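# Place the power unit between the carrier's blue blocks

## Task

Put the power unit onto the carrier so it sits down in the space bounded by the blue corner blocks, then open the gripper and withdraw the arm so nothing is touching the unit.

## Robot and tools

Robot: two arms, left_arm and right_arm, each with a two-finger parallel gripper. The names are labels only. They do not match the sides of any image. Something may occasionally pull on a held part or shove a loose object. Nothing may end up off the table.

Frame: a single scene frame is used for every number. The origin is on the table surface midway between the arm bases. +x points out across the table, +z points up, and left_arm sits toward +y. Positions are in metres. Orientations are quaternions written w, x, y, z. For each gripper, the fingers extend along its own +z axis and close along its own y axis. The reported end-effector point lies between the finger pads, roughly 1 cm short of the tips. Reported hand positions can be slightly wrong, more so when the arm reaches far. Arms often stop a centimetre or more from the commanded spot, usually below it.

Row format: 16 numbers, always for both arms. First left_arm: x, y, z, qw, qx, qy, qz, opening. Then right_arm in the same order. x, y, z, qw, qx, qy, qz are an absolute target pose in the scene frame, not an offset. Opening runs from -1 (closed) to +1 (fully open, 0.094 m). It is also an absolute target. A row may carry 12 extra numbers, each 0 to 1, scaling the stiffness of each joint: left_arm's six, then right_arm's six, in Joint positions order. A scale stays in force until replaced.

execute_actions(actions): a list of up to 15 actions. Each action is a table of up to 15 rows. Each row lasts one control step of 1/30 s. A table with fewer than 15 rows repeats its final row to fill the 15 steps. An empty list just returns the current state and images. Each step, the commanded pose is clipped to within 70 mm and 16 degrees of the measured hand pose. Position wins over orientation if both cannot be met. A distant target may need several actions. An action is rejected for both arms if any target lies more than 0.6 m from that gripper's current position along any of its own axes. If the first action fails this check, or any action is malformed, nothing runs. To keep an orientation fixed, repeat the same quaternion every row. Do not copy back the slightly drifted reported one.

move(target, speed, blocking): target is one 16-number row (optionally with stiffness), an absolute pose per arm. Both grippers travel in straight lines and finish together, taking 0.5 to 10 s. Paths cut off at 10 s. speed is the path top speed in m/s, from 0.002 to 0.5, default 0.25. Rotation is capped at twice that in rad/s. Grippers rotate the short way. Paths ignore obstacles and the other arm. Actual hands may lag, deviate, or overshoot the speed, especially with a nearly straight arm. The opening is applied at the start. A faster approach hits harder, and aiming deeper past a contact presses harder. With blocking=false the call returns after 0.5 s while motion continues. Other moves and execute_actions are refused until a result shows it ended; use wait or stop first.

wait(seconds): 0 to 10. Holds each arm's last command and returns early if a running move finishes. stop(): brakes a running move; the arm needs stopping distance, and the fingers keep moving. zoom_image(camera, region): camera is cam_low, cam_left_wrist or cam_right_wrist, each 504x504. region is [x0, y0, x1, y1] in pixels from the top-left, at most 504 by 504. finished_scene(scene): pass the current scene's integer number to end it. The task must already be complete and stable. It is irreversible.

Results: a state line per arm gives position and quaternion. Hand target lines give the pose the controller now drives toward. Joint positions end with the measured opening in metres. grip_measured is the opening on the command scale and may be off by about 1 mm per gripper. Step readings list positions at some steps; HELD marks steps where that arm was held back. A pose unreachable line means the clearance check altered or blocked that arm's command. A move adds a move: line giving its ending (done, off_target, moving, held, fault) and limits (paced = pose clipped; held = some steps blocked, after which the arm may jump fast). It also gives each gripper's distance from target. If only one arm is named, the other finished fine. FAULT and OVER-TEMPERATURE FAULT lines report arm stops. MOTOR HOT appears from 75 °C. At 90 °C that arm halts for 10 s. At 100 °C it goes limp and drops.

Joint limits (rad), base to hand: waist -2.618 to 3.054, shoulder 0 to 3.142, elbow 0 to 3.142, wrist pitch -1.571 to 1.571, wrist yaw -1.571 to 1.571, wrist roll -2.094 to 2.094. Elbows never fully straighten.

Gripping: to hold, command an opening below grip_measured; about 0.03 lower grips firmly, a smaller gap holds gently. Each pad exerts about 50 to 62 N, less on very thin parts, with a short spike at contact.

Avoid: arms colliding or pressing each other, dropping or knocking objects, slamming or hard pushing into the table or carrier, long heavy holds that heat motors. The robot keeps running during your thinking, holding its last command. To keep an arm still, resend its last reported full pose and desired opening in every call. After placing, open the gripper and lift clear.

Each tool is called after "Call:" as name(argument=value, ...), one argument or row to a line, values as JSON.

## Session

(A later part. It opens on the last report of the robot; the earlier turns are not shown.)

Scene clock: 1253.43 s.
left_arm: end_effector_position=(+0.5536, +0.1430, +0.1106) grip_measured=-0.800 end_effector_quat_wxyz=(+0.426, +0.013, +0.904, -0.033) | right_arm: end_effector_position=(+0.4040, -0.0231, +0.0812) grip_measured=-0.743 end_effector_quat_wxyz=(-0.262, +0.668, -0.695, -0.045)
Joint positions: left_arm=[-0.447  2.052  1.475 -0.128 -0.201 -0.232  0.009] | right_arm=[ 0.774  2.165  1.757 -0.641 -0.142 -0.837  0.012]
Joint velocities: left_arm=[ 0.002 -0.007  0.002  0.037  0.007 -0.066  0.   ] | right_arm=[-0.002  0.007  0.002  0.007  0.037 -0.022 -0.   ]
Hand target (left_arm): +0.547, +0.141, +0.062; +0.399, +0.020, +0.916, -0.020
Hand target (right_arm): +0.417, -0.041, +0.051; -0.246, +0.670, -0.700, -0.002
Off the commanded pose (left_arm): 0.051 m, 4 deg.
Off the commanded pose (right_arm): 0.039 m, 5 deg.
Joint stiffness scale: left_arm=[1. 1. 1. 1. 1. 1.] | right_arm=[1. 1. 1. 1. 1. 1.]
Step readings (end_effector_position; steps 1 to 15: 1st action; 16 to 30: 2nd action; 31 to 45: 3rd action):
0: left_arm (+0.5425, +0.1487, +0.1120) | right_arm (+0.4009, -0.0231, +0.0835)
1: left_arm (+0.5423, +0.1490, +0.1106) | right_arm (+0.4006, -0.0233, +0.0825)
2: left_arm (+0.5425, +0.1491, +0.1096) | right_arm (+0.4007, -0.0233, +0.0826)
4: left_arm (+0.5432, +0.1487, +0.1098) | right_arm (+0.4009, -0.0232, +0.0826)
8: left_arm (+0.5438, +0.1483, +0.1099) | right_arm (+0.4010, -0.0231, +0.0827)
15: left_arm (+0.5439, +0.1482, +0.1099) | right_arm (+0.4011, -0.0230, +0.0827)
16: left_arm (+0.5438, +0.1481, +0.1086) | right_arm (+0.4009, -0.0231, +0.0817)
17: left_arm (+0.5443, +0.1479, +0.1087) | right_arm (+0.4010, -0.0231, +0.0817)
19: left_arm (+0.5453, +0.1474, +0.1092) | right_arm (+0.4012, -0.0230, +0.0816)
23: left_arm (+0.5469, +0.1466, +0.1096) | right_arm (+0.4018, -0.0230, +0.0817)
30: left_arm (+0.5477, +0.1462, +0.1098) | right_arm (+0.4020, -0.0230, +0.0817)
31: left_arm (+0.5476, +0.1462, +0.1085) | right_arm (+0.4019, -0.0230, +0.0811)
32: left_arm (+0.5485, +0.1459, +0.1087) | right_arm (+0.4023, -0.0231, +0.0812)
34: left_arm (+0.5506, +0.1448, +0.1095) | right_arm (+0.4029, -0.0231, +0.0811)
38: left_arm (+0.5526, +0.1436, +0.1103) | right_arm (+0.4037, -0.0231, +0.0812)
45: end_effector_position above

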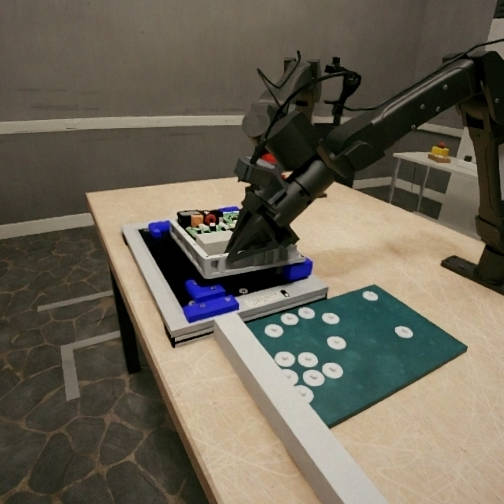

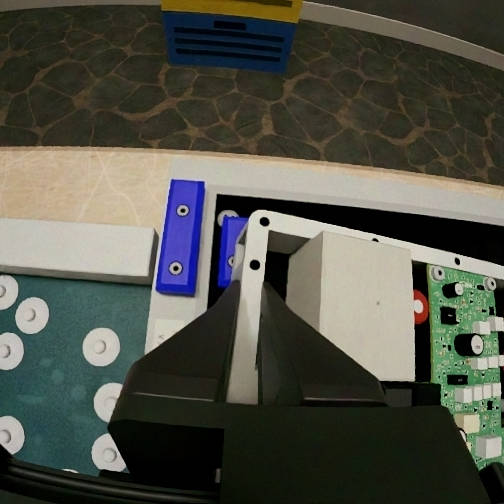

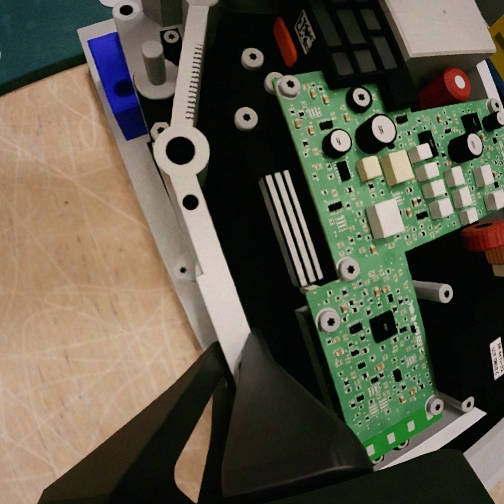

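Call:
execute_actions(
  actions=[
    [[0.57,0.135,0.135,0.42,0.02,0.905,-0.02,-1,0.43,-0.04,0.105,0.25,-0.67,0.70,0,-1]],
    [[0.58,0.135,0.135,0.42,0.02,0.905,-0.02,-1,0.44,-0.04,0.105,0.25,-0.67,0.70,0,-1]],
    [[0.58,0.135,0.115,0.42,0.02,0.905,-0.02,-1,0.44,-0.04,0.085,0.25,-0.67,0.70,0,-1]],
    [[0.58,0.135,0.095,0.42,0.02,0.905,-0.02,-1,0.44,-0.04,0.07,0.25,-0.67,0.70,0,-1]],
  ],
)

Call:
zoom_image(
  camera="cam_low",
  region=[120,180,360,340],
)

Scene clock: 1279.07 s.
left_arm: end_effector_position=(+0.5734, +0.1373, +0.1089) grip_measured=-0.799 end_effector_quat_wxyz=(+0.410, +0.040, +0.911, -0.016) | right_arm: end_effector_position=(+0.4180, -0.0240, +0.0811) grip_measured=-0.743 end_effector_quat_wxyz=(-0.240, +0.665, -0.706, -0.046)
Joint positions: left_arm=[-0.445  2.146  1.643 -0.24  -0.201 -0.176  0.009] | right_arm=[ 0.757  2.25   1.918 -0.764 -0.142 -0.838  0.012]
Joint velocities: left_arm=[-0.002 -0.002 -0.012  0.007 -0.037 -0.066  0.   ] | right_arm=[-0.007  0.017  0.007 -0.007  0.051 -0.007  0.   ]
Hand target (left_arm): +0.579, +0.135, +0.095; +0.419, +0.021, +0.907, -0.020
Hand target (right_arm): +0.438, -0.041, +0.071; -0.245, +0.670, -0.701, -0.001
Off the commanded pose (left_arm): 0.016 m, 3 deg.
Off the commanded pose (right_arm): 0.029 m, 5 deg.
Joint stiffness scale: left_arm=[1. 1. 1. 1. 1. 1.] | right_arm=[1. 1. 1. 1. 1. 1.]
Step readings (end_effector_position; steps 1 to 15: 1st action; 16 to 30: 2nd action; 31 to 45: 3rd action; 46 to 60: 4th action):
0: left_arm (+0.5537, +0.1430, +0.1107) | right_arm (+0.4042, -0.0232, +0.0812)
1: left_arm (+0.5549, +0.1426, +0.1154) | right_arm (+0.4053, -0.0229, +0.0855)
2: left_arm (+0.5560, +0.1421, +0.1159) | right_arm (+0.4055, -0.0228, +0.0854)
4: left_arm (+0.5590, +0.1409, +0.1141) | right_arm (+0.4071, -0.0230, +0.0850)
8: left_arm (+0.5594, +0.1410, +0.1097) | right_arm (+0.4075, -0.0231, +0.0843)
15: left_arm (+0.5586, +0.1415, +0.1097) | right_arm (+0.4073, -0.0233, +0.0842)
16: left_arm (+0.5592, +0.1415, +0.1095) | right_arm (+0.4078, -0.0229, +0.0845)
17: left_arm (+0.5604, +0.1413, +0.1094) | right_arm (+0.4085, -0.0230, +0.0844)
19: left_arm (+0.5633, +0.1404, +0.1090) | right_arm (+0.4105, -0.0231, +0.0848)
23: left_arm (+0.5644, +0.1400, +0.1088) | right_arm (+0.4112, -0.0232, +0.0849)
30: left_arm (+0.5644, +0.1400, +0.1089) | right_arm (+0.4112, -0.0232, +0.0851)
31: left_arm (+0.5647, +0.1399, +0.1082) | right_arm (+0.4113, -0.0232, +0.0838)
32: left_arm (+0.5657, +0.1395, +0.1084) | right_arm (+0.4118, -0.0233, +0.0832)
34: left_arm (+0.5679, +0.1387, +0.1089) | right_arm (+0.4137, -0.0234, +0.0832)
38: left_arm (+0.5699, +0.1384, +0.1096) | right_arm (+0.4155, -0.0236, +0.0829)
45: left_arm (+0.5704, +0.1383, +0.1097) | right_arm (+0.4158, -0.0236, +0.0828)
46: left_arm (+0.5705, +0.1382, +0.1084) | right_arm (+0.4158, -0.0237, +0.0812)
47: left_arm (+0.5716, +0.1379, +0.1085) | right_arm (+0.4166, -0.0239, +0.0812)
49: left_arm (+0.5732, +0.1374, +0.1092) | right_arm (+0.4180, -0.0239, +0.0814)
53: left_arm (+0.5734, +0.1373, +0.1089) | right_arm (+0.4181, -0.0239, +0.0813)
60: end_effector_position above

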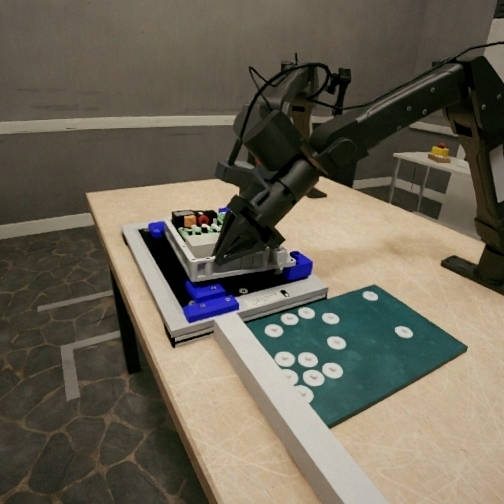

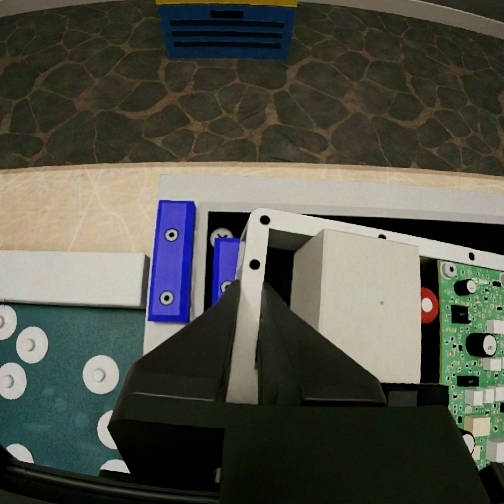

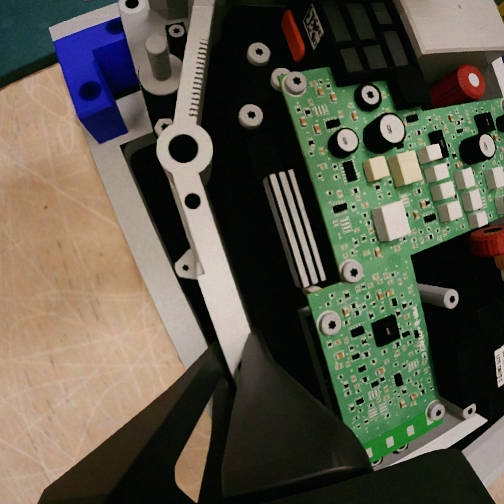

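Region (120, 180, 360, 340) of cam_low's 504x504 image, scaled by 2.100, with more detail than that image has.

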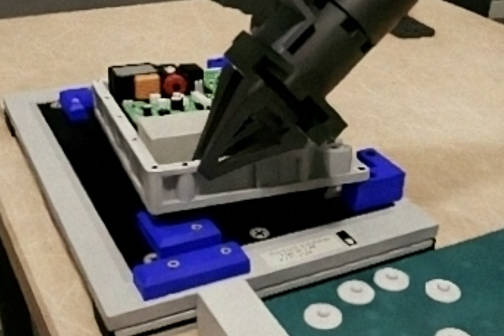

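Call:
execute_actions(
  actions=[
    [[0.565,0.13,0.095,0.42,0.02,0.905,-0.02,-1,0.435,-0.04,0.07,0.25,-0.67,0.70,0,-1]],
    [[0.555,0.128,0.095,0.42,0.02,0.905,-0.02,-1,0.432,-0.04,0.07,0.25,-0.67,0.70,0,-1]],
    [[0.548,0.126,0.095,0.42,0.02,0.905,-0.02,-1,0.43,-0.04,0.07,0.25,-0.67,0.70,0,-1]],
    [[0.542,0.124,0.095,0.42,0.02,0.905,-0.02,-1,0.428,-0.04,0.07,0.25,-0.67,0.70,0,-1]],
  ],
)

Scene clock: 1294.23 s.
left_arm: end_effector_position=(+0.5596, +0.1440, +0.1130) grip_measured=-0.799 end_effector_quat_wxyz=(+0.437, +0.017, +0.899, -0.014) | right_arm: end_effector_position=(+0.4131, -0.0239, +0.0811) grip_measured=-0.744 end_effector_quat_wxyz=(-0.251, +0.671, -0.696, -0.047)
Joint positions: left_arm=[-0.455  2.068  1.494 -0.115 -0.243 -0.21   0.009] | right_arm=[ 0.76   2.214  1.846 -0.707 -0.151 -0.852  0.012]
Joint velocities: left_arm=[-0.017 -0.002  0.002  0.007  0.037 -0.022  0.   ] | right_arm=[0.002 0.002 0.007 0.007 0.007 0.066 0.   ]
Hand target (left_arm): +0.543, +0.124, +0.095; +0.420, +0.021, +0.907, -0.020
Hand target (right_arm): +0.427, -0.041, +0.071; -0.247, +0.670, -0.700, -0.002
Off the commanded pose (left_arm): 0.032 m, 2 deg.
Off the commanded pose (right_arm): 0.025 m, 5 deg.
Joint stiffness scale: left_arm=[1. 1. 1. 1. 1. 1.] | right_arm=[1. 1. 1. 1. 1. 1.]
Step readings (end_effector_position; steps 1 to 15: 1st action; 16 to 30: 2nd action; 31 to 45: 3rd action; 46 to 60: 4th action):
0: left_arm (+0.5734, +0.1373, +0.1089) | right_arm (+0.4181, -0.0240, +0.0814)
1: left_arm (+0.5728, +0.1376, +0.1079) | right_arm (+0.4179, -0.0241, +0.0813)
2: left_arm (+0.5728, +0.1376, +0.1083) | right_arm (+0.4178, -0.0242, +0.0811)
4: left_arm (+0.5727, +0.1376, +0.1089) | right_arm (+0.4179, -0.0241, +0.0813)
8: left_arm (+0.5726, +0.1375, +0.1095) | right_arm (+0.4178, -0.0241, +0.0813)
15: left_arm (+0.5726, +0.1374, +0.1098) | right_arm (+0.4178, -0.0241, +0.0812)
16: left_arm (+0.5720, +0.1375, +0.1098) | right_arm (+0.4176, -0.0242, +0.0812)
17: left_arm (+0.5707, +0.1380, +0.1106) | right_arm (+0.4172, -0.0243, +0.0813)
19: left_arm (+0.5682, +0.1394, +0.1110) | right_arm (+0.4164, -0.0242, +0.0812)
23: left_arm (+0.5677, +0.1401, +0.1110) | right_arm (+0.4161, -0.0241, +0.0813)
30: left_arm (+0.5677, +0.1400, +0.1111) | right_arm (+0.4161, -0.0241, +0.0812)
31: left_arm (+0.5672, +0.1399, +0.1113) | right_arm (+0.4160, -0.0242, +0.0813)
32: left_arm (+0.5663, +0.1403, +0.1117) | right_arm (+0.4156, -0.0242, +0.0812)
34: left_arm (+0.5643, +0.1416, +0.1122) | right_arm (+0.4149, -0.0241, +0.0812)
38: left_arm (+0.5635, +0.1421, +0.1123) | right_arm (+0.4146, -0.0240, +0.0812)
45: left_arm (+0.5635, +0.1421, +0.1123) | right_arm (+0.4146, -0.0240, +0.0812)
46: left_arm (+0.5631, +0.1420, +0.1123) | right_arm (+0.4145, -0.0241, +0.0813)
47: left_arm (+0.5623, +0.1423, +0.1128) | right_arm (+0.4140, -0.0240, +0.0812)
49: left_arm (+0.5604, +0.1435, +0.1130) | right_arm (+0.4134, -0.0239, +0.0813)
53: left_arm (+0.5596, +0.1440, +0.1131) | right_arm (+0.4132, -0.0238, +0.0813)
60: end_effector_position above

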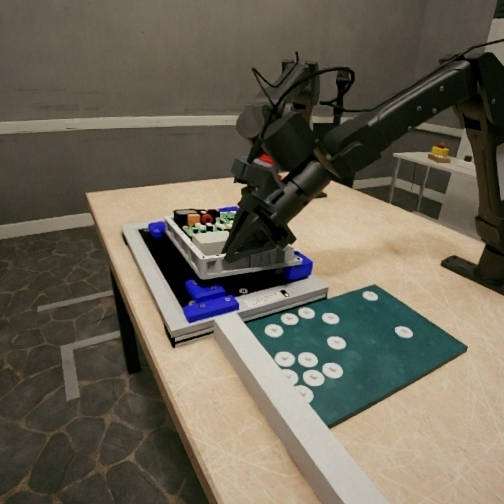

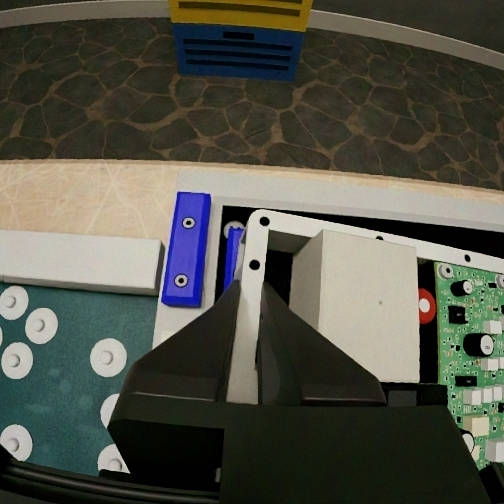

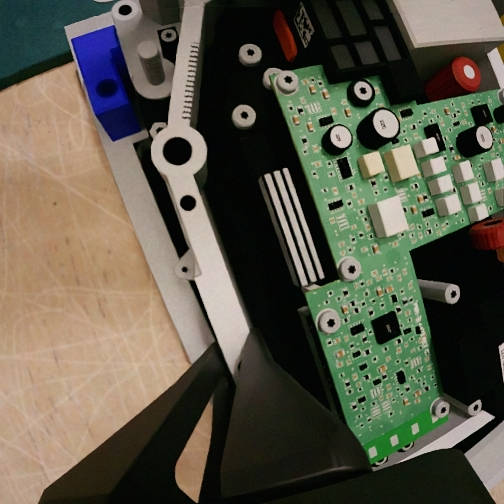

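Call:
execute_actions(
  actions=[
    [[0.56,0.13,0.14,0.42,0.02,0.905,-0.02,-1,0.435,-0.05,0.115,0.25,-0.67,0.70,0,-1]],
    [[0.56,0.12,0.14,0.42,0.02,0.905,-0.02,-1,0.435,-0.062,0.115,0.25,-0.67,0.70,0,-1]],
    [[0.56,0.11,0.14,0.42,0.02,0.905,-0.02,-1,0.435,-0.07,0.115,0.25,-0.67,0.70,0,-1]],
  ],
)

Scene clock: 1303.93 s.
left_arm: end_effector_position=(+0.5528, +0.1477, +0.1143) grip_measured=-0.799 end_effector_quat_wxyz=(+0.390, +0.017, +0.921, +0.021) | right_arm: end_effector_position=(+0.4107, -0.0247, +0.0857) grip_measured=-0.744 end_effector_quat_wxyz=(-0.243, +0.683, -0.686, -0.062)
Joint positions: left_arm=[-0.467  2.096  1.624 -0.341 -0.29  -0.221  0.009] | right_arm=[ 0.748  2.223  1.886 -0.761 -0.192 -0.889  0.012]
Joint velocities: left_arm=[-0.012 -0.017  0.012 -0.051 -0.066  0.022  0.   ] | right_arm=[ 0.007  0.032 -0.012 -0.037  0.037  0.007 -0.   ]
Hand target (left_arm): +0.557, +0.111, +0.141; +0.420, +0.021, +0.907, -0.021
Hand target (right_arm): +0.433, -0.068, +0.113; -0.248, +0.669, -0.700, -0.002
Off the commanded pose (left_arm): 0.046 m, 6 deg.
Off the commanded pose (right_arm): 0.059 m, 8 deg.
Joint stiffness scale: left_arm=[1. 1. 1. 1. 1. 1.] | right_arm=[1. 1. 1. 1. 1. 1.]
Step readings (end_effector_position; steps 1 to 15: 1st action; 16 to 30: 2nd action; 31 to 45: 3rd action):
0: left_arm (+0.5596, +0.1440, +0.1130) | right_arm (+0.4131, -0.0239, +0.0811)
1: left_arm (+0.5599, +0.1441, +0.1161) | right_arm (+0.4134, -0.0237, +0.0848)
2: left_arm (+0.5585, +0.1450, +0.1160) | right_arm (+0.4131, -0.0239, +0.0848)
4: left_arm (+0.5554, +0.1469, +0.1143) | right_arm (+0.4117, -0.0240, +0.0858)
8: left_arm (+0.5539, +0.1479, +0.1146) | right_arm (+0.4112, -0.0240, +0.0861)
15: left_arm (+0.5529, +0.1484, +0.1142) | right_arm (+0.4107, -0.0240, +0.0861)
16: left_arm (+0.5528, +0.1481, +0.1144) | right_arm (+0.4107, -0.0243, +0.0857)
17: left_arm (+0.5529, +0.1481, +0.1143) | right_arm (+0.4107, -0.0243, +0.0856)
19: left_arm (+0.5528, +0.1481, +0.1143) | right_arm (+0.4107, -0.0244, +0.0856)
23: left_arm (+0.5528, +0.1480, +0.1143) | right_arm (+0.4106, -0.0243, +0.0856)
30: left_arm (+0.5528, +0.1480, +0.1142) | right_arm (+0.4107, -0.0243, +0.0857)
31: left_arm (+0.5528, +0.1475, +0.1142) | right_arm (+0.4106, -0.0247, +0.0854)
32: left_arm (+0.5528, +0.1477, +0.1143) | right_arm (+0.4107, -0.0248, +0.0856)
34: left_arm (+0.5528, +0.1476, +0.1143) | right_arm (+0.4106, -0.0247, +0.0856)
38: left_arm (+0.5528, +0.1476, +0.1144) | right_arm (+0.4106, -0.0247, +0.0857)
45: end_effector_position above

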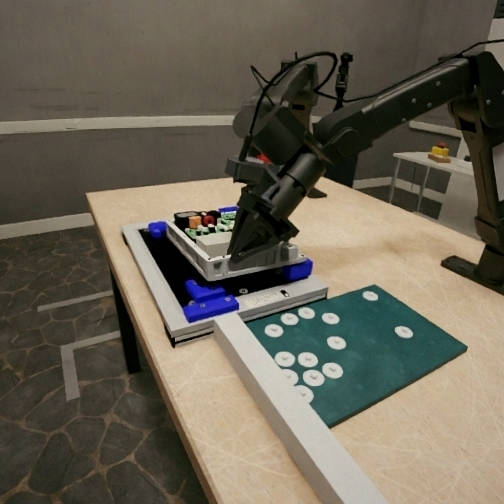

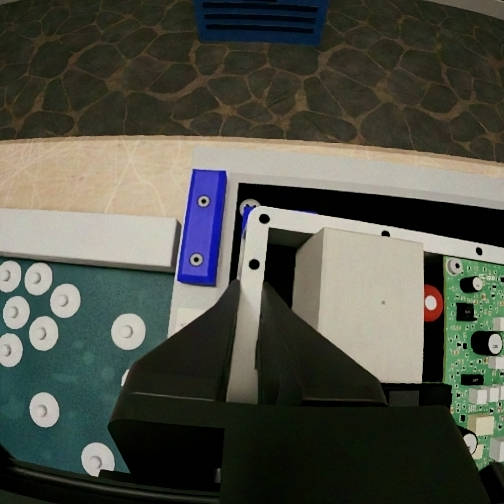

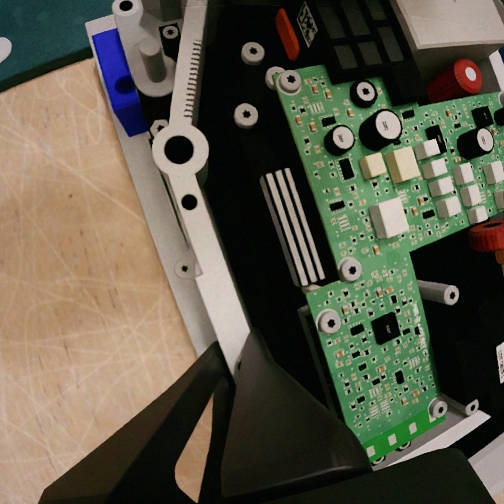

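Call:
execute_actions(
  actions=[
    [[0.568,0.14,0.13,0.42,0.02,0.905,-0.02,-1,0.442,-0.035,0.10,0.25,-0.67,0.70,0,-1]],
    [[0.568,0.14,0.12,0.42,0.02,0.905,-0.02,-1,0.448,-0.035,0.095,0.25,-0.67,0.70,0,-1]],
    [[0.568,0.14,0.10,0.42,0.02,0.905,-0.02,-1,0.45,-0.035,0.085,0.25,-0.67,0.70,0,-1]],
    [[0.565,0.14,0.085,0.42,0.02,0.905,-0.02,-1,0.45,-0.035,0.07,0.25,-0.67,0.70,0,-1]],
  ],
)

Scene clock: 1325.17 s.
left_arm: end_effector_position=(+0.5650, +0.1435, +0.1073) grip_measured=-0.800 end_effector_quat_wxyz=(+0.422, +0.018, +0.906, -0.017) | right_arm: end_effector_position=(+0.4205, -0.0272, +0.0810) grip_measured=-0.747 end_effector_quat_wxyz=(-0.222, +0.676, -0.701, -0.043)
Joint positions: left_arm=[-0.446  2.104  1.55  -0.167 -0.224 -0.213  0.009] | right_arm=[ 0.75   2.289  1.999 -0.846 -0.142 -0.871  0.012]
Joint velocities: left_arm=[-0.002  0.007 -0.017  0.051  0.022  0.022 -0.001] | right_arm=[ 0.007  0.022  0.012 -0.007 -0.007  0.007 -0.002]
Hand target (left_arm): +0.564, +0.140, +0.085; +0.420, +0.020, +0.907, -0.020
Hand target (right_arm): +0.448, -0.037, +0.071; -0.245, +0.670, -0.701, -0.001
Off the commanded pose (left_arm): 0.023 m, 0 deg.
Off the commanded pose (right_arm): 0.032 m, 6 deg.
Joint stiffness scale: left_arm=[1. 1. 1. 1. 1. 1.] | right_arm=[1. 1. 1. 1. 1. 1.]
MOTOR HOT: a motor of the right arm reached 75 °C. Now the hottest motor of the right arm, joint 2 (shoulder), reports 83 °C. The controller's stop level is 90 °C. To cool a motor, set the load down, stop pushing, or move to a pose that needs little force. From now on the controller again stops the right arm at 90 °C.
Step readings (end_effector_position; steps 1 to 15: 1st action; 16 to 30: 2nd action; 31 to 45: 3rd action; 46 to 60: 4th action):
0: left_arm (+0.5528, +0.1477, +0.1143) | right_arm (+0.4107, -0.0247, +0.0857)
1: left_arm (+0.5535, +0.1488, +0.1144) | right_arm (+0.4112, -0.0235, +0.0853)
2: left_arm (+0.5543, +0.1485, +0.1145) | right_arm (+0.4120, -0.0236, +0.0853)
4: left_arm (+0.5562, +0.1483, +0.1136) | right_arm (+0.4134, -0.0236, +0.0847)
8: left_arm (+0.5580, +0.1481, +0.1106) | right_arm (+0.4151, -0.0241, +0.0838)
15: left_arm (+0.5583, +0.1479, +0.1108) | right_arm (+0.4152, -0.0242, +0.0836)
16: left_arm (+0.5582, +0.1479, +0.1101) | right_arm (+0.4155, -0.0240, +0.0833)
17: left_arm (+0.5586, +0.1478, +0.1096) | right_arm (+0.4157, -0.0240, +0.0834)
19: left_arm (+0.5598, +0.1473, +0.1102) | right_arm (+0.4168, -0.0247, +0.0832)
23: left_arm (+0.5604, +0.1467, +0.1103) | right_arm (+0.4174, -0.0255, +0.0832)
30: left_arm (+0.5604, +0.1466, +0.1102) | right_arm (+0.4175, -0.0256, +0.0831)
31: left_arm (+0.5604, +0.1466, +0.1085) | right_arm (+0.4176, -0.0257, +0.0827)
32: left_arm (+0.5611, +0.1463, +0.1079) | right_arm (+0.4179, -0.0258, +0.0828)
34: left_arm (+0.5628, +0.1454, +0.1086) | right_arm (+0.4192, -0.0266, +0.0829)
38: left_arm (+0.5635, +0.1445, +0.1087) | right_arm (+0.4198, -0.0270, +0.0828)
45: left_arm (+0.5635, +0.1445, +0.1087) | right_arm (+0.4198, -0.0270, +0.0828)
46: left_arm (+0.5633, +0.1446, +0.1072) | right_arm (+0.4197, -0.0270, +0.0817)
47: left_arm (+0.5636, +0.1445, +0.1069) | right_arm (+0.4199, -0.0271, +0.0811)
49: left_arm (+0.5642, +0.1440, +0.1073) | right_arm (+0.4202, -0.0272, +0.0810)
53: left_arm (+0.5648, +0.1437, +0.1072) | right_arm (+0.4205, -0.0272, +0.0811)
60: end_effector_position above

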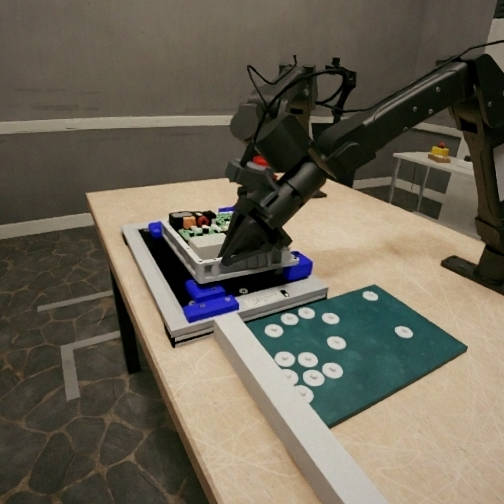

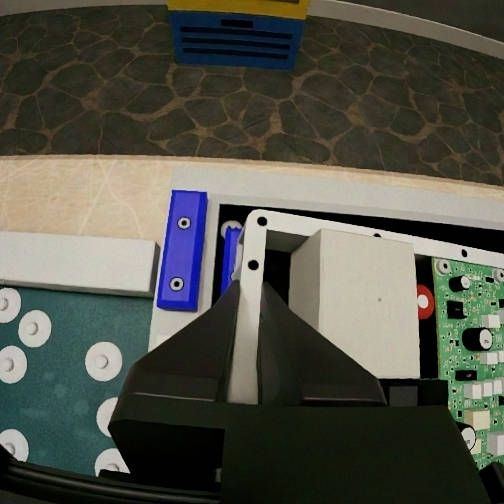

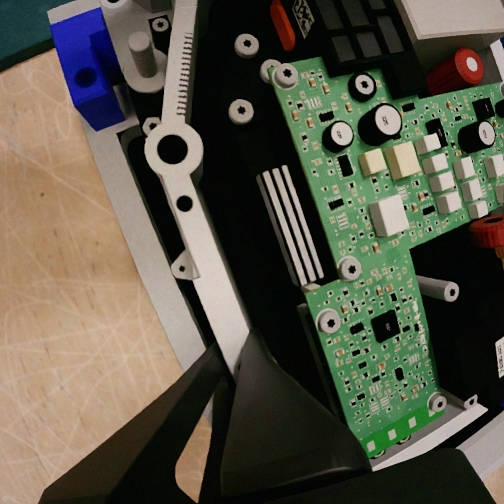

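Call:
execute_actions(
  actions=[
    [[0.565,0.1435,0.107,0.422,0.018,0.906,-0.017,-1,0.4205,-0.027,0.081,0.222,-0.676,0.701,0.043,-0.4]],
    [[0.565,0.1435,0.107,0.422,0.018,0.906,-0.017,-1,0.41,-0.03,0.13,0.222,-0.676,0.701,0.043,-0.4]],
    [[0.565,0.1435,0.107,0.422,0.018,0.906,-0.017,-1,0.38,-0.04,0.17,0.25,-0.67,0.70,0.0,-0.4]],
    [[0.565,0.1435,0.107,0.422,0.018,0.906,-0.017,-1,0.38,-0.04,0.17,0.25,-0.67,0.70,0.0,-0.4]],
  ],
)

Call:
zoom_image(
  camera="cam_low",
  region=[120,180,360,340],
)

Scene clock: 1336.30 s.
left_arm: end_effector_position=(+0.5649, +0.1436, +0.1081) grip_measured=-0.800 end_effector_quat_wxyz=(+0.422, +0.017, +0.906, -0.019) | right_arm: end_effector_position=(+0.3794, -0.0368, +0.1762) grip_measured=-0.402 end_effector_quat_wxyz=(-0.257, +0.673, -0.694, -0.003)
Joint positions: left_arm=[-0.445  2.101  1.55  -0.168 -0.219 -0.215  0.009] | right_arm=[ 0.818  2.043  1.954 -0.963 -0.039 -0.829  0.028]
Joint velocities: left_arm=[-0.012 -0.022  0.007  0.022 -0.081 -0.037 -0.001] | right_arm=[-0.007 -0.007 -0.007 -0.007  0.007 -0.007  0.   ]
Hand target (left_arm): +0.565, +0.143, +0.107; +0.422, +0.018, +0.906, -0.017
Hand target (right_arm): +0.380, -0.040, +0.170; -0.250, +0.669, -0.700, -0.000
Off the commanded pose (left_arm): 0.001 m, 0 deg.
Off the commanded pose (right_arm): 0.007 m, 1 deg.
Joint stiffness scale: left_arm=[1. 1. 1. 1. 1. 1.] | right_arm=[1. 1. 1. 1. 1. 1.]
MOTOR HOT: still on. Now the hottest motor of the right arm, joint 2 (shoulder), reports 76 °C; the controller's stop level is 90 °C.
Step readings (end_effector_position; steps 1 to 15: 1st action; 16 to 30: 2nd action; 31 to 45: 3rd action; 46 to 60: 4th action):
0: left_arm (+0.5650, +0.1435, +0.1073) | right_arm (+0.4205, -0.0272, +0.0810)
1: left_arm (+0.5649, +0.1437, +0.1083) | right_arm (+0.4197, -0.0273, +0.0817)
2: left_arm (+0.5649, +0.1436, +0.1082) | right_arm (+0.4200, -0.0271, +0.0819)
4: left_arm (+0.5649, +0.1436, +0.1081) | right_arm (+0.4201, -0.0270, +0.0819)
8: left_arm (+0.5649, +0.1436, +0.1081) | right_arm (+0.4203, -0.0269, +0.0821)
15: left_arm (+0.5649, +0.1436, +0.1081) | right_arm (+0.4204, -0.0268, +0.0821)
16: left_arm (+0.5649, +0.1436, +0.1081) | right_arm (+0.4195, -0.0275, +0.0850)
17: left_arm (+0.5649, +0.1436, +0.1081) | right_arm (+0.4174, -0.0291, +0.0873)
19: left_arm (+0.5649, +0.1436, +0.1081) | right_arm (+0.4169, -0.0295, +0.1003)
23: left_arm (+0.5649, +0.1436, +0.1081) | right_arm (+0.4186, -0.0282, +0.1258)
30: left_arm (+0.5649, +0.1436, +0.1081) | right_arm (+0.4152, -0.0308, +0.1295)
31: left_arm (+0.5649, +0.1436, +0.1081) | right_arm (+0.4138, -0.0324, +0.1312)
32: left_arm (+0.5649, +0.1436, +0.1081) | right_arm (+0.4071, -0.0379, +0.1311)
34: left_arm (+0.5649, +0.1436, +0.1081) | right_arm (+0.3911, -0.0435, +0.1394)
38: left_arm (+0.5649, +0.1436, +0.1081) | right_arm (+0.3777, -0.0359, +0.1702)
45: left_arm (+0.5649, +0.1436, +0.1081) | right_arm (+0.3789, -0.0358, +0.1768)
46: left_arm (+0.5649, +0.1436, +0.1081) | right_arm (+0.3790, -0.0362, +0.1763)
47: left_arm (+0.5649, +0.1436, +0.1081) | right_arm (+0.3790, -0.0364, +0.1762)
49: left_arm (+0.5649, +0.1436, +0.1081) | right_arm (+0.3791, -0.0365, +0.1762)
53: left_arm (+0.5649, +0.1436, +0.1081) | right_arm (+0.3793, -0.0367, +0.1762)
60: end_effector_position above

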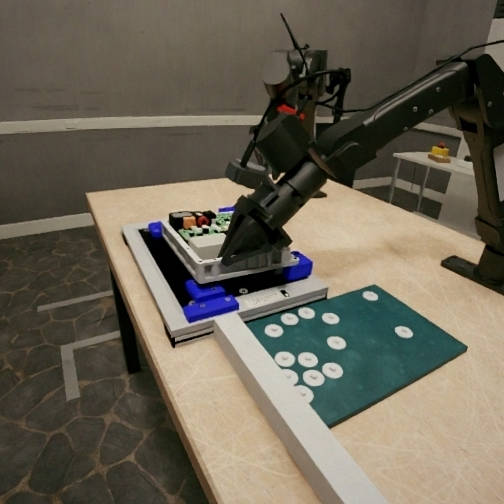

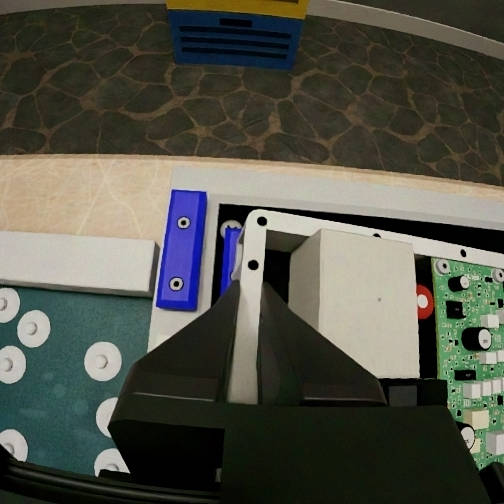

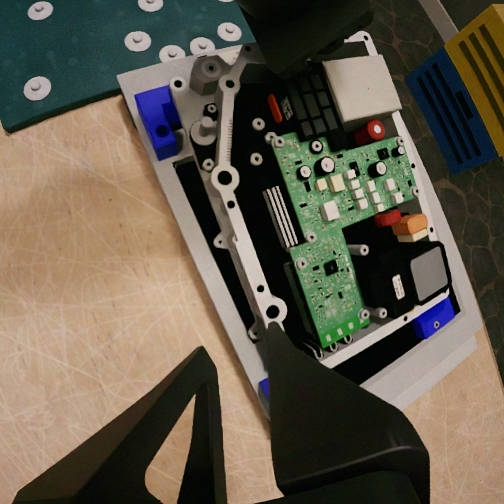

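Region (120, 180, 360, 340) of cam_low's 504x504 image, scaled by 2.100, with more detail than that image has.

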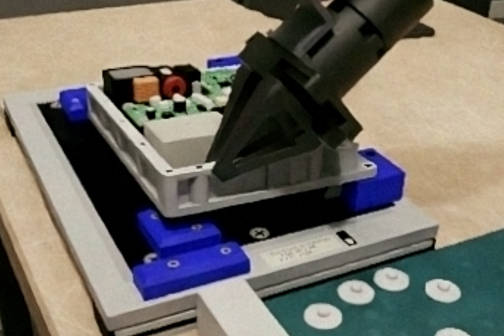

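Call:
execute_actions(
  actions=[
    [[0.555,0.1435,0.105,0.422,0.018,0.906,-0.017,-1,0.38,-0.04,0.17,0.25,-0.67,0.70,0.0,-1]],
    [[0.548,0.142,0.10,0.422,0.018,0.906,-0.017,-1,0.38,-0.04,0.17,0.25,-0.67,0.70,0.0,-1]],
    [[0.542,0.14,0.09,0.422,0.018,0.906,-0.017,-1,0.38,-0.04,0.17,0.25,-0.67,0.70,0.0,-1]],
  ],
)

Scene clock: 1345.27 s.
left_arm: end_effector_position=(+0.5582, +0.1463, +0.1087) grip_measured=-0.800 end_effector_quat_wxyz=(+0.442, -0.003, +0.896, -0.034) | right_arm: end_effector_position=(+0.3794, -0.0368, +0.1762) grip_measured=-0.994 end_effector_quat_wxyz=(-0.257, +0.673, -0.694, -0.002)
Joint positions: left_arm=[-0.445  2.059  1.447 -0.059 -0.22  -0.252  0.009] | right_arm=[ 0.818  2.043  1.954 -0.963 -0.039 -0.829  0.   ]
Joint velocities: left_arm=[-0.007 -0.012 -0.007 -0.007  0.066  0.095  0.   ] | right_arm=[-0.007  0.027  0.012 -0.037 -0.007 -0.007  0.   ]
Hand target (left_arm): +0.543, +0.140, +0.090; +0.422, +0.018, +0.906, -0.017
Hand target (right_arm): +0.380, -0.040, +0.170; -0.250, +0.670, -0.700, -0.000
Off the commanded pose (left_arm): 0.025 m, 4 deg.
Off the commanded pose (right_arm): 0.007 m, 1 deg.
Joint stiffness scale: left_arm=[1. 1. 1. 1. 1. 1.] | right_arm=[1. 1. 1. 1. 1. 1.]
MOTOR HOT: still on. Now the hottest motor of the right arm, joint 2 (shoulder), reports 73 °C; the controller's stop level is 90 °C.
Step readings (end_effector_position; steps 1 to 15: 1st action; 16 to 30: 2nd action; 31 to 45: 3rd action):
0: left_arm (+0.5649, +0.1436, +0.1081) | right_arm (+0.3794, -0.0368, +0.1762)
1: left_arm (+0.5646, +0.1437, +0.1089) | right_arm (+0.3794, -0.0368, +0.1762)
2: left_arm (+0.5637, +0.1440, +0.1088) | right_arm (+0.3794, -0.0368, +0.1762)
4: left_arm (+0.5623, +0.1445, +0.1087) | right_arm (+0.3794, -0.0368, +0.1762)
8: left_arm (+0.5622, +0.1446, +0.1088) | right_arm (+0.3794, -0.0368, +0.1762)
15: left_arm (+0.5622, +0.1446, +0.1089) | right_arm (+0.3794, -0.0368, +0.1762)
16: left_arm (+0.5617, +0.1448, +0.1085) | right_arm (+0.3794, -0.0368, +0.1762)
17: left_arm (+0.5610, +0.1451, +0.1086) | right_arm (+0.3794, -0.0368, +0.1762)
19: left_arm (+0.5595, +0.1458, +0.1086) | right_arm (+0.3794, -0.0368, +0.1762)
23: left_arm (+0.5593, +0.1459, +0.1088) | right_arm (+0.3794, -0.0368, +0.1762)
30: left_arm (+0.5592, +0.1459, +0.1087) | right_arm (+0.3794, -0.0368, +0.1762)
31: left_arm (+0.5588, +0.1460, +0.1080) | right_arm (+0.3794, -0.0368, +0.1762)
32: left_arm (+0.5586, +0.1461, +0.1083) | right_arm (+0.3794, -0.0368, +0.1762)
34: left_arm (+0.5581, +0.1463, +0.1084) | right_arm (+0.3794, -0.0368, +0.1762)
38: left_arm (+0.5582, +0.1463, +0.1087) | right_arm (+0.3794, -0.0368, +0.1762)
45: end_effector_position above

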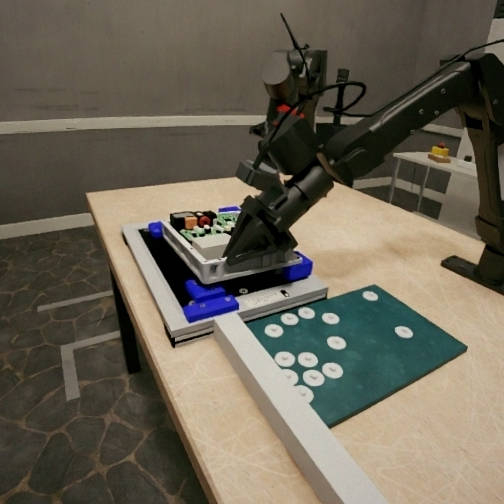

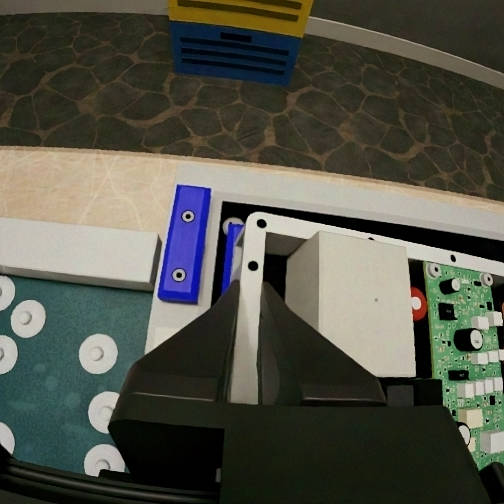

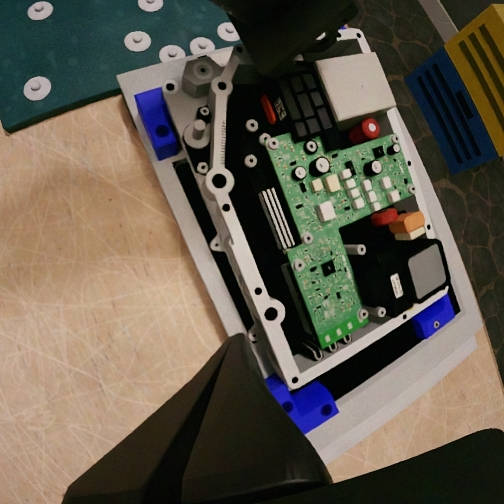

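Call:
execute_actions(
  actions=[
    [[0.556,0.135,0.12,0.422,0.018,0.906,-0.017,-1,0.38,-0.04,0.17,0.25,-0.67,0.70,0.0,-1]],
    [[0.556,0.125,0.12,0.422,0.018,0.906,-0.017,-1,0.38,-0.04,0.17,0.25,-0.67,0.70,0.0,-1]],
    [[0.556,0.118,0.11,0.422,0.018,0.906,-0.017,-1,0.38,-0.04,0.17,0.25,-0.67,0.70,0.0,-1]],
  ],
)

Scene clock: 1360.90 s.
left_arm: end_effector_position=(+0.5552, +0.1383, +0.1085) grip_measured=-0.800 end_effector_quat_wxyz=(+0.421, +0.002, +0.907, -0.004) | right_arm: end_effector_position=(+0.3794, -0.0368, +0.1762) grip_measured=-0.994 end_effector_quat_wxyz=(-0.257, +0.673, -0.694, -0.002)
Joint positions: left_arm=[-0.479  2.086  1.534 -0.185 -0.284 -0.255  0.009] | right_arm=[ 0.818  2.043  1.954 -0.963 -0.039 -0.829  0.   ]
Joint velocities: left_arm=[-0.012 -0.007 -0.007 -0.007  0.007  0.007  0.   ] | right_arm=[-0.002 -0.007 -0.012  0.007 -0.081 -0.022 -0.   ]
Hand target (left_arm): +0.555, +0.118, +0.110; +0.422, +0.018, +0.906, -0.017
Hand target (right_arm): +0.380, -0.040, +0.170; -0.250, +0.670, -0.700, -0.000
Off the commanded pose (left_arm): 0.020 m, 2 deg.
Off the commanded pose (right_arm): 0.007 m, 1 deg.
Joint stiffness scale: left_arm=[1. 1. 1. 1. 1. 1.] | right_arm=[1. 1. 1. 1. 1. 1.]
MOTOR HOT: cleared. Now the hottest motor of the right arm, joint 2 (shoulder), reports 69 °C.
Step readings (end_effector_position; steps 1 to 15: 1st action; 16 to 30: 2nd action; 31 to 45: 3rd action):
0: left_arm (+0.5582, +0.1463, +0.1087) | right_arm (+0.3794, -0.0368, +0.1762)
1: left_arm (+0.5588, +0.1460, +0.1111) | right_arm (+0.3794, -0.0368, +0.1762)
2: left_arm (+0.5584, +0.1463, +0.1109) | right_arm (+0.3794, -0.0368, +0.1762)
4: left_arm (+0.5576, +0.1462, +0.1104) | right_arm (+0.3794, -0.0368, +0.1762)
8: left_arm (+0.5565, +0.1463, +0.1099) | right_arm (+0.3794, -0.0368, +0.1762)
15: left_arm (+0.5562, +0.1464, +0.1099) | right_arm (+0.3794, -0.0368, +0.1762)
16: left_arm (+0.5561, +0.1456, +0.1097) | right_arm (+0.3794, -0.0368, +0.1762)
17: left_arm (+0.5562, +0.1456, +0.1094) | right_arm (+0.3794, -0.0368, +0.1762)
19: left_arm (+0.5560, +0.1450, +0.1088) | right_arm (+0.3794, -0.0368, +0.1762)
23: left_arm (+0.5553, +0.1434, +0.1095) | right_arm (+0.3794, -0.0368, +0.1762)
30: left_arm (+0.5552, +0.1434, +0.1095) | right_arm (+0.3794, -0.0368, +0.1762)
31: left_arm (+0.5551, +0.1429, +0.1085) | right_arm (+0.3794, -0.0368, +0.1762)
32: left_arm (+0.5553, +0.1429, +0.1078) | right_arm (+0.3794, -0.0368, +0.1762)
34: left_arm (+0.5554, +0.1419, +0.1073) | right_arm (+0.3794, -0.0368, +0.1762)
38: left_arm (+0.5554, +0.1392, +0.1083) | right_arm (+0.3794, -0.0368, +0.1762)
45: end_effector_position above

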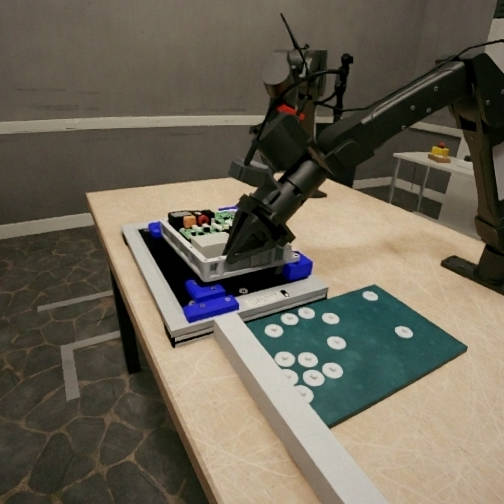

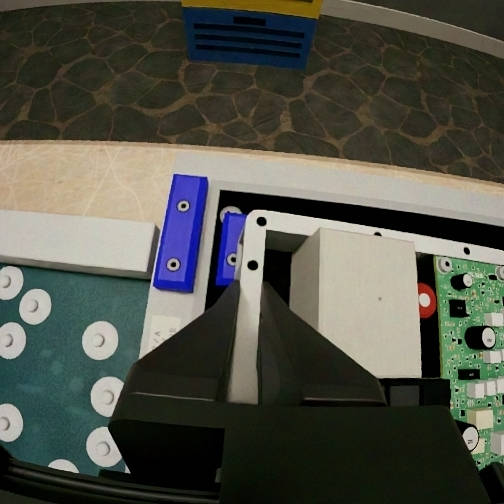

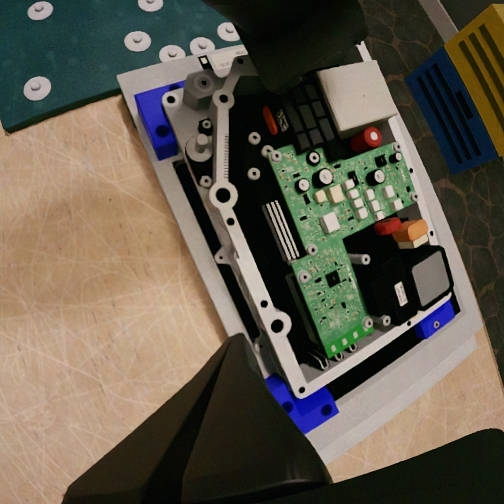

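Moving now. Continue −y.

Call:
execute_actions(
  actions=[
    [[0.556,0.112,0.11,0.422,0.018,0.906,-0.017,-1,0.38,-0.04,0.17,0.25,-0.67,0.70,0.0,-1]],
    [[0.556,0.106,0.105,0.422,0.018,0.906,-0.017,-1,0.38,-0.04,0.17,0.25,-0.67,0.70,0.0,-1]],
    [[0.556,0.10,0.10,0.422,0.018,0.906,-0.017,-1,0.38,-0.04,0.17,0.25,-0.67,0.70,0.0,-1]],
  ],
)

Scene clock: 1368.00 s.
left_arm: end_effector_position=(+0.5551, +0.1283, +0.0815) grip_measured=-0.800 end_effector_quat_wxyz=(+0.404, +0.001, +0.915, -0.002) | right_arm: end_effector_position=(+0.3794, -0.0368, +0.1762) grip_measured=-0.994 end_effector_quat_wxyz=(-0.257, +0.673, -0.694, -0.002)
Joint positions: left_arm=[-0.498  2.148  1.548 -0.179 -0.292 -0.28   0.009] | right_arm=[ 0.818  2.043  1.954 -0.963 -0.039 -0.829  0.   ]
Joint velocities: left_arm=[-0.007 -0.017 -0.002 -0.051 -0.051 -0.022 -0.001] | right_arm=[-0.012 -0.012 -0.012 -0.022 -0.037  0.037 -0.   ]
Hand target (left_arm): +0.555, +0.101, +0.100; +0.422, +0.018, +0.906, -0.018
Hand target (right_arm): +0.380, -0.040, +0.170; -0.250, +0.670, -0.700, -0.000
Off the commanded pose (left_arm): 0.034 m, 3 deg.
Off the commanded pose (right_arm): 0.007 m, 1 deg.
Joint stiffness scale: left_arm=[1. 1. 1. 1. 1. 1.] | right_arm=[1. 1. 1. 1. 1. 1.]
Step readings (end_effector_position; steps 1 to 15: 1st action; 16 to 30: 2nd action; 31 to 45: 3rd action):
0: left_arm (+0.5552, +0.1383, +0.1085) | right_arm (+0.3794, -0.0368, +0.1762)
1: left_arm (+0.5553, +0.1378, +0.1083) | right_arm (+0.3794, -0.0368, +0.1762)
2: left_arm (+0.5556, +0.1376, +0.1080) | right_arm (+0.3794, -0.0368, +0.1762)
4: left_arm (+0.5560, +0.1359, +0.1077) | right_arm (+0.3794, -0.0368, +0.1762)
8: left_arm (+0.5554, +0.1325, +0.1056) | right_arm (+0.3794, -0.0368, +0.1762)
15: left_arm (+0.5552, +0.1285, +0.0826) | right_arm (+0.3794, -0.0368, +0.1762)
16: left_arm (+0.5552, +0.1285, +0.0820) | right_arm (+0.3794, -0.0368, +0.1762)
17: left_arm (+0.5552, +0.1285, +0.0820) | right_arm (+0.3794, -0.0368, +0.1762)
19: left_arm (+0.5552, +0.1285, +0.0820) | right_arm (+0.3794, -0.0368, +0.1762)
23: left_arm (+0.5552, +0.1285, +0.0820) | right_arm (+0.3794, -0.0368, +0.1762)
30: left_arm (+0.5552, +0.1285, +0.0820) | right_arm (+0.3794, -0.0368, +0.1762)
31: left_arm (+0.5552, +0.1285, +0.0814) | right_arm (+0.3794, -0.0368, +0.1762)
32: left_arm (+0.5551, +0.1283, +0.0813) | right_arm (+0.3794, -0.0368, +0.1762)
34: left_arm (+0.5551, +0.1285, +0.0814) | right_arm (+0.3794, -0.0368, +0.1762)
38: left_arm (+0.5551, +0.1283, +0.0815) | right_arm (+0.3794, -0.0368, +0.1762)
45: end_effector_position above

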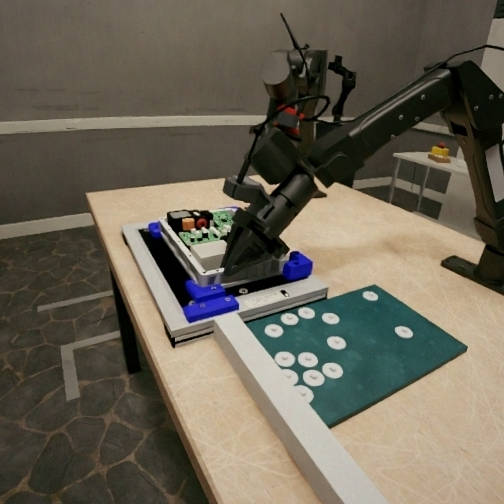

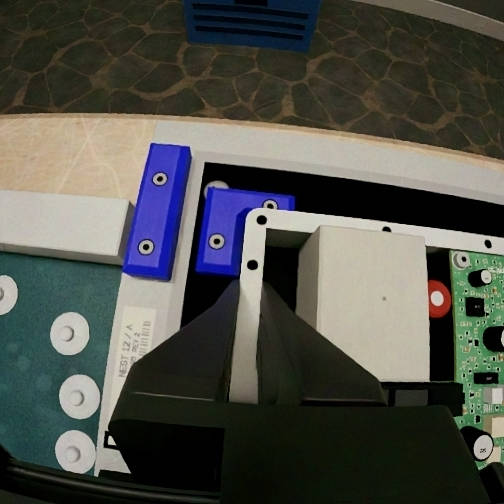

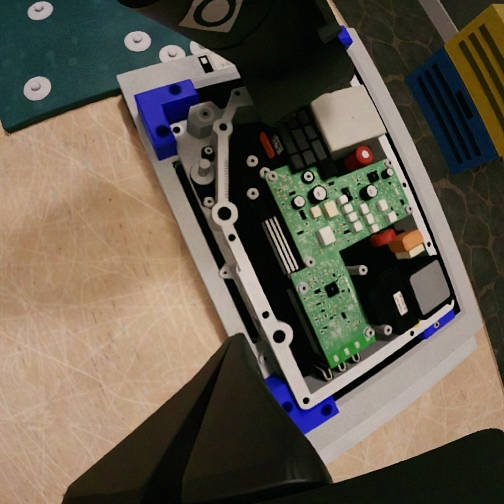

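Dropped in. Release and retreat.

Call:
execute_actions(
  actions=[
    [[0.555,0.1283,0.083,0.404,0.001,0.915,-0.002,-0.5,0.38,-0.04,0.17,0.25,-0.67,0.70,0.0,-1]],
    [[0.54,0.128,0.12,0.404,0.001,0.915,-0.002,-0.5,0.34,-0.06,0.18,0.2,-0.67,0.71,0.0,-1]],
    [[0.50,0.14,0.16,0.35,0.001,0.937,-0.002,-0.5,0.30,-0.10,0.18,0.15,-0.67,0.725,0.0,-1]],
    [[0.45,0.16,0.18,0.3,0.001,0.954,-0.002,-0.5,0.28,-0.12,0.18,0.15,-0.67,0.725,0.0,-1]],
    [[0.42,0.17,0.18,0.25,0.001,0.968,-0.002,-0.5,0.28,-0.12,0.18,0.15,-0.67,0.725,0.0,-1]],
  ],
)

Scene clock: 1381.27 s.
left_arm: end_effector_position=(+0.4194, +0.1658, +0.1639) grip_measured=-0.502 end_effector_quat_wxyz=(+0.236, +0.011, +0.972, +0.006) | right_arm: end_effector_position=(+0.2794, -0.1167, +0.1774) grip_measured=-0.994 end_effector_quat_wxyz=(-0.146, +0.673, -0.725, -0.004)
Joint positions: left_arm=[-0.501  1.783  1.579 -0.927 -0.19  -0.344  0.023] | right_arm=[ 0.838  1.737  1.641 -1.183 -0.015 -0.774  0.   ]
Joint velocities: left_arm=[-0.012 -0.017  0.002 -0.11   0.037 -0.022 -0.001] | right_arm=[ 0.007 -0.007  0.012 -0.037 -0.037 -0.066  0.   ]
Hand target (left_arm): +0.420, +0.170, +0.179; +0.250, +0.001, +0.968, -0.002
Hand target (right_arm): +0.280, -0.120, +0.180; -0.150, +0.671, -0.726, +0.000
Off the commanded pose (left_arm): 0.017 m, 2 deg.
Off the commanded pose (right_arm): 0.004 m, 1 deg.
Joint stiffness scale: left_arm=[1. 1. 1. 1. 1. 1.] | right_arm=[1. 1. 1. 1. 1. 1.]
Step readings (end_effector_position; steps 1 to 15: 1st action; 16 to 30: 2nd action; 31 to 45: 3rd action; 46 to 60: 4th action; 61 to 75: 5th action):
0: left_arm (+0.5551, +0.1283, +0.0815) | right_arm (+0.3794, -0.0368, +0.1762)
1: left_arm (+0.5553, +0.1306, +0.0814) | right_arm (+0.3794, -0.0368, +0.1762)
2: left_arm (+0.5561, +0.1330, +0.0821) | right_arm (+0.3794, -0.0368, +0.1762)
4: left_arm (+0.5571, +0.1344, +0.0826) | right_arm (+0.3794, -0.0368, +0.1762)
8: left_arm (+0.5571, +0.1345, +0.0827) | right_arm (+0.3794, -0.0368, +0.1762)
15: left_arm (+0.5571, +0.1345, +0.0827) | right_arm (+0.3794, -0.0368, +0.1762)
16: left_arm (+0.5561, +0.1348, +0.0845) | right_arm (+0.3775, -0.0385, +0.1760)
17: left_arm (+0.5527, +0.1348, +0.0856) | right_arm (+0.3725, -0.0425, +0.1746)
19: left_arm (+0.5472, +0.1341, +0.0924) | right_arm (+0.3615, -0.0492, +0.1748)
23: left_arm (+0.5432, +0.1312, +0.1069) | right_arm (+0.3503, -0.0531, +0.1806)
30: left_arm (+0.5398, +0.1322, +0.1050) | right_arm (+0.3472, -0.0561, +0.1809)
31: left_arm (+0.5360, +0.1328, +0.1065) | right_arm (+0.3446, -0.0585, +0.1799)
32: left_arm (+0.5269, +0.1355, +0.1064) | right_arm (+0.3363, -0.0661, +0.1763)
34: left_arm (+0.5137, +0.1397, +0.1182) | right_arm (+0.3185, -0.0821, +0.1724)
38: left_arm (+0.5071, +0.1416, +0.1497) | right_arm (+0.3057, -0.0935, +0.1788)
45: left_arm (+0.5001, +0.1438, +0.1498) | right_arm (+0.3045, -0.0946, +0.1811)
46: left_arm (+0.4962, +0.1443, +0.1507) | right_arm (+0.3035, -0.0956, +0.1800)
47: left_arm (+0.4872, +0.1467, +0.1498) | right_arm (+0.2978, -0.1005, +0.1765)
49: left_arm (+0.4710, +0.1518, +0.1565) | right_arm (+0.2847, -0.1121, +0.1720)
53: left_arm (+0.4581, +0.1559, +0.1756) | right_arm (+0.2794, -0.1167, +0.1762)
60: left_arm (+0.4508, +0.1579, +0.1730) | right_arm (+0.2794, -0.1167, +0.1774)
61: left_arm (+0.4481, +0.1582, +0.1717) | right_arm (+0.2794, -0.1167, +0.1774)
62: left_arm (+0.4430, +0.1593, +0.1699) | right_arm (+0.2794, -0.1167, +0.1774)
64: left_arm (+0.4338, +0.1620, +0.1676) | right_arm (+0.2794, -0.1167, +0.1774)
68: left_arm (+0.4244, +0.1649, +0.1664) | right_arm (+0.2794, -0.1167, +0.1774)
75: end_effector_position above

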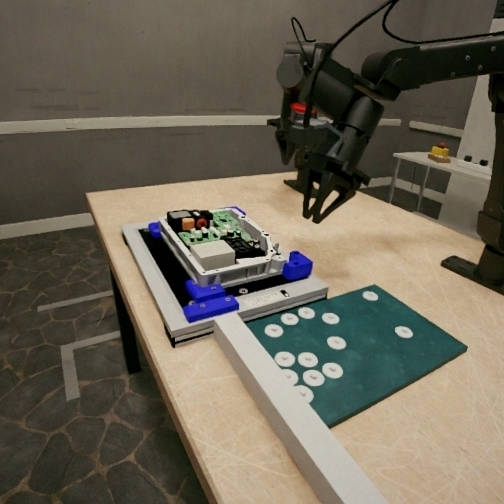

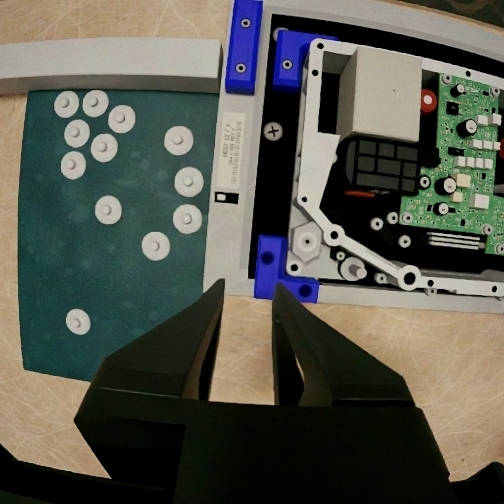

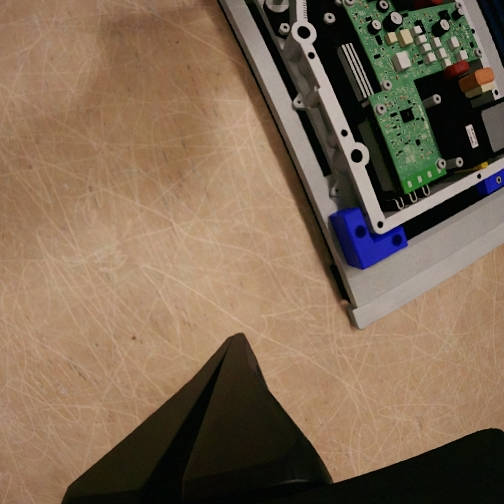

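Call:
finished_scene(
  scene=2,
)

The scene is finished: the task was done.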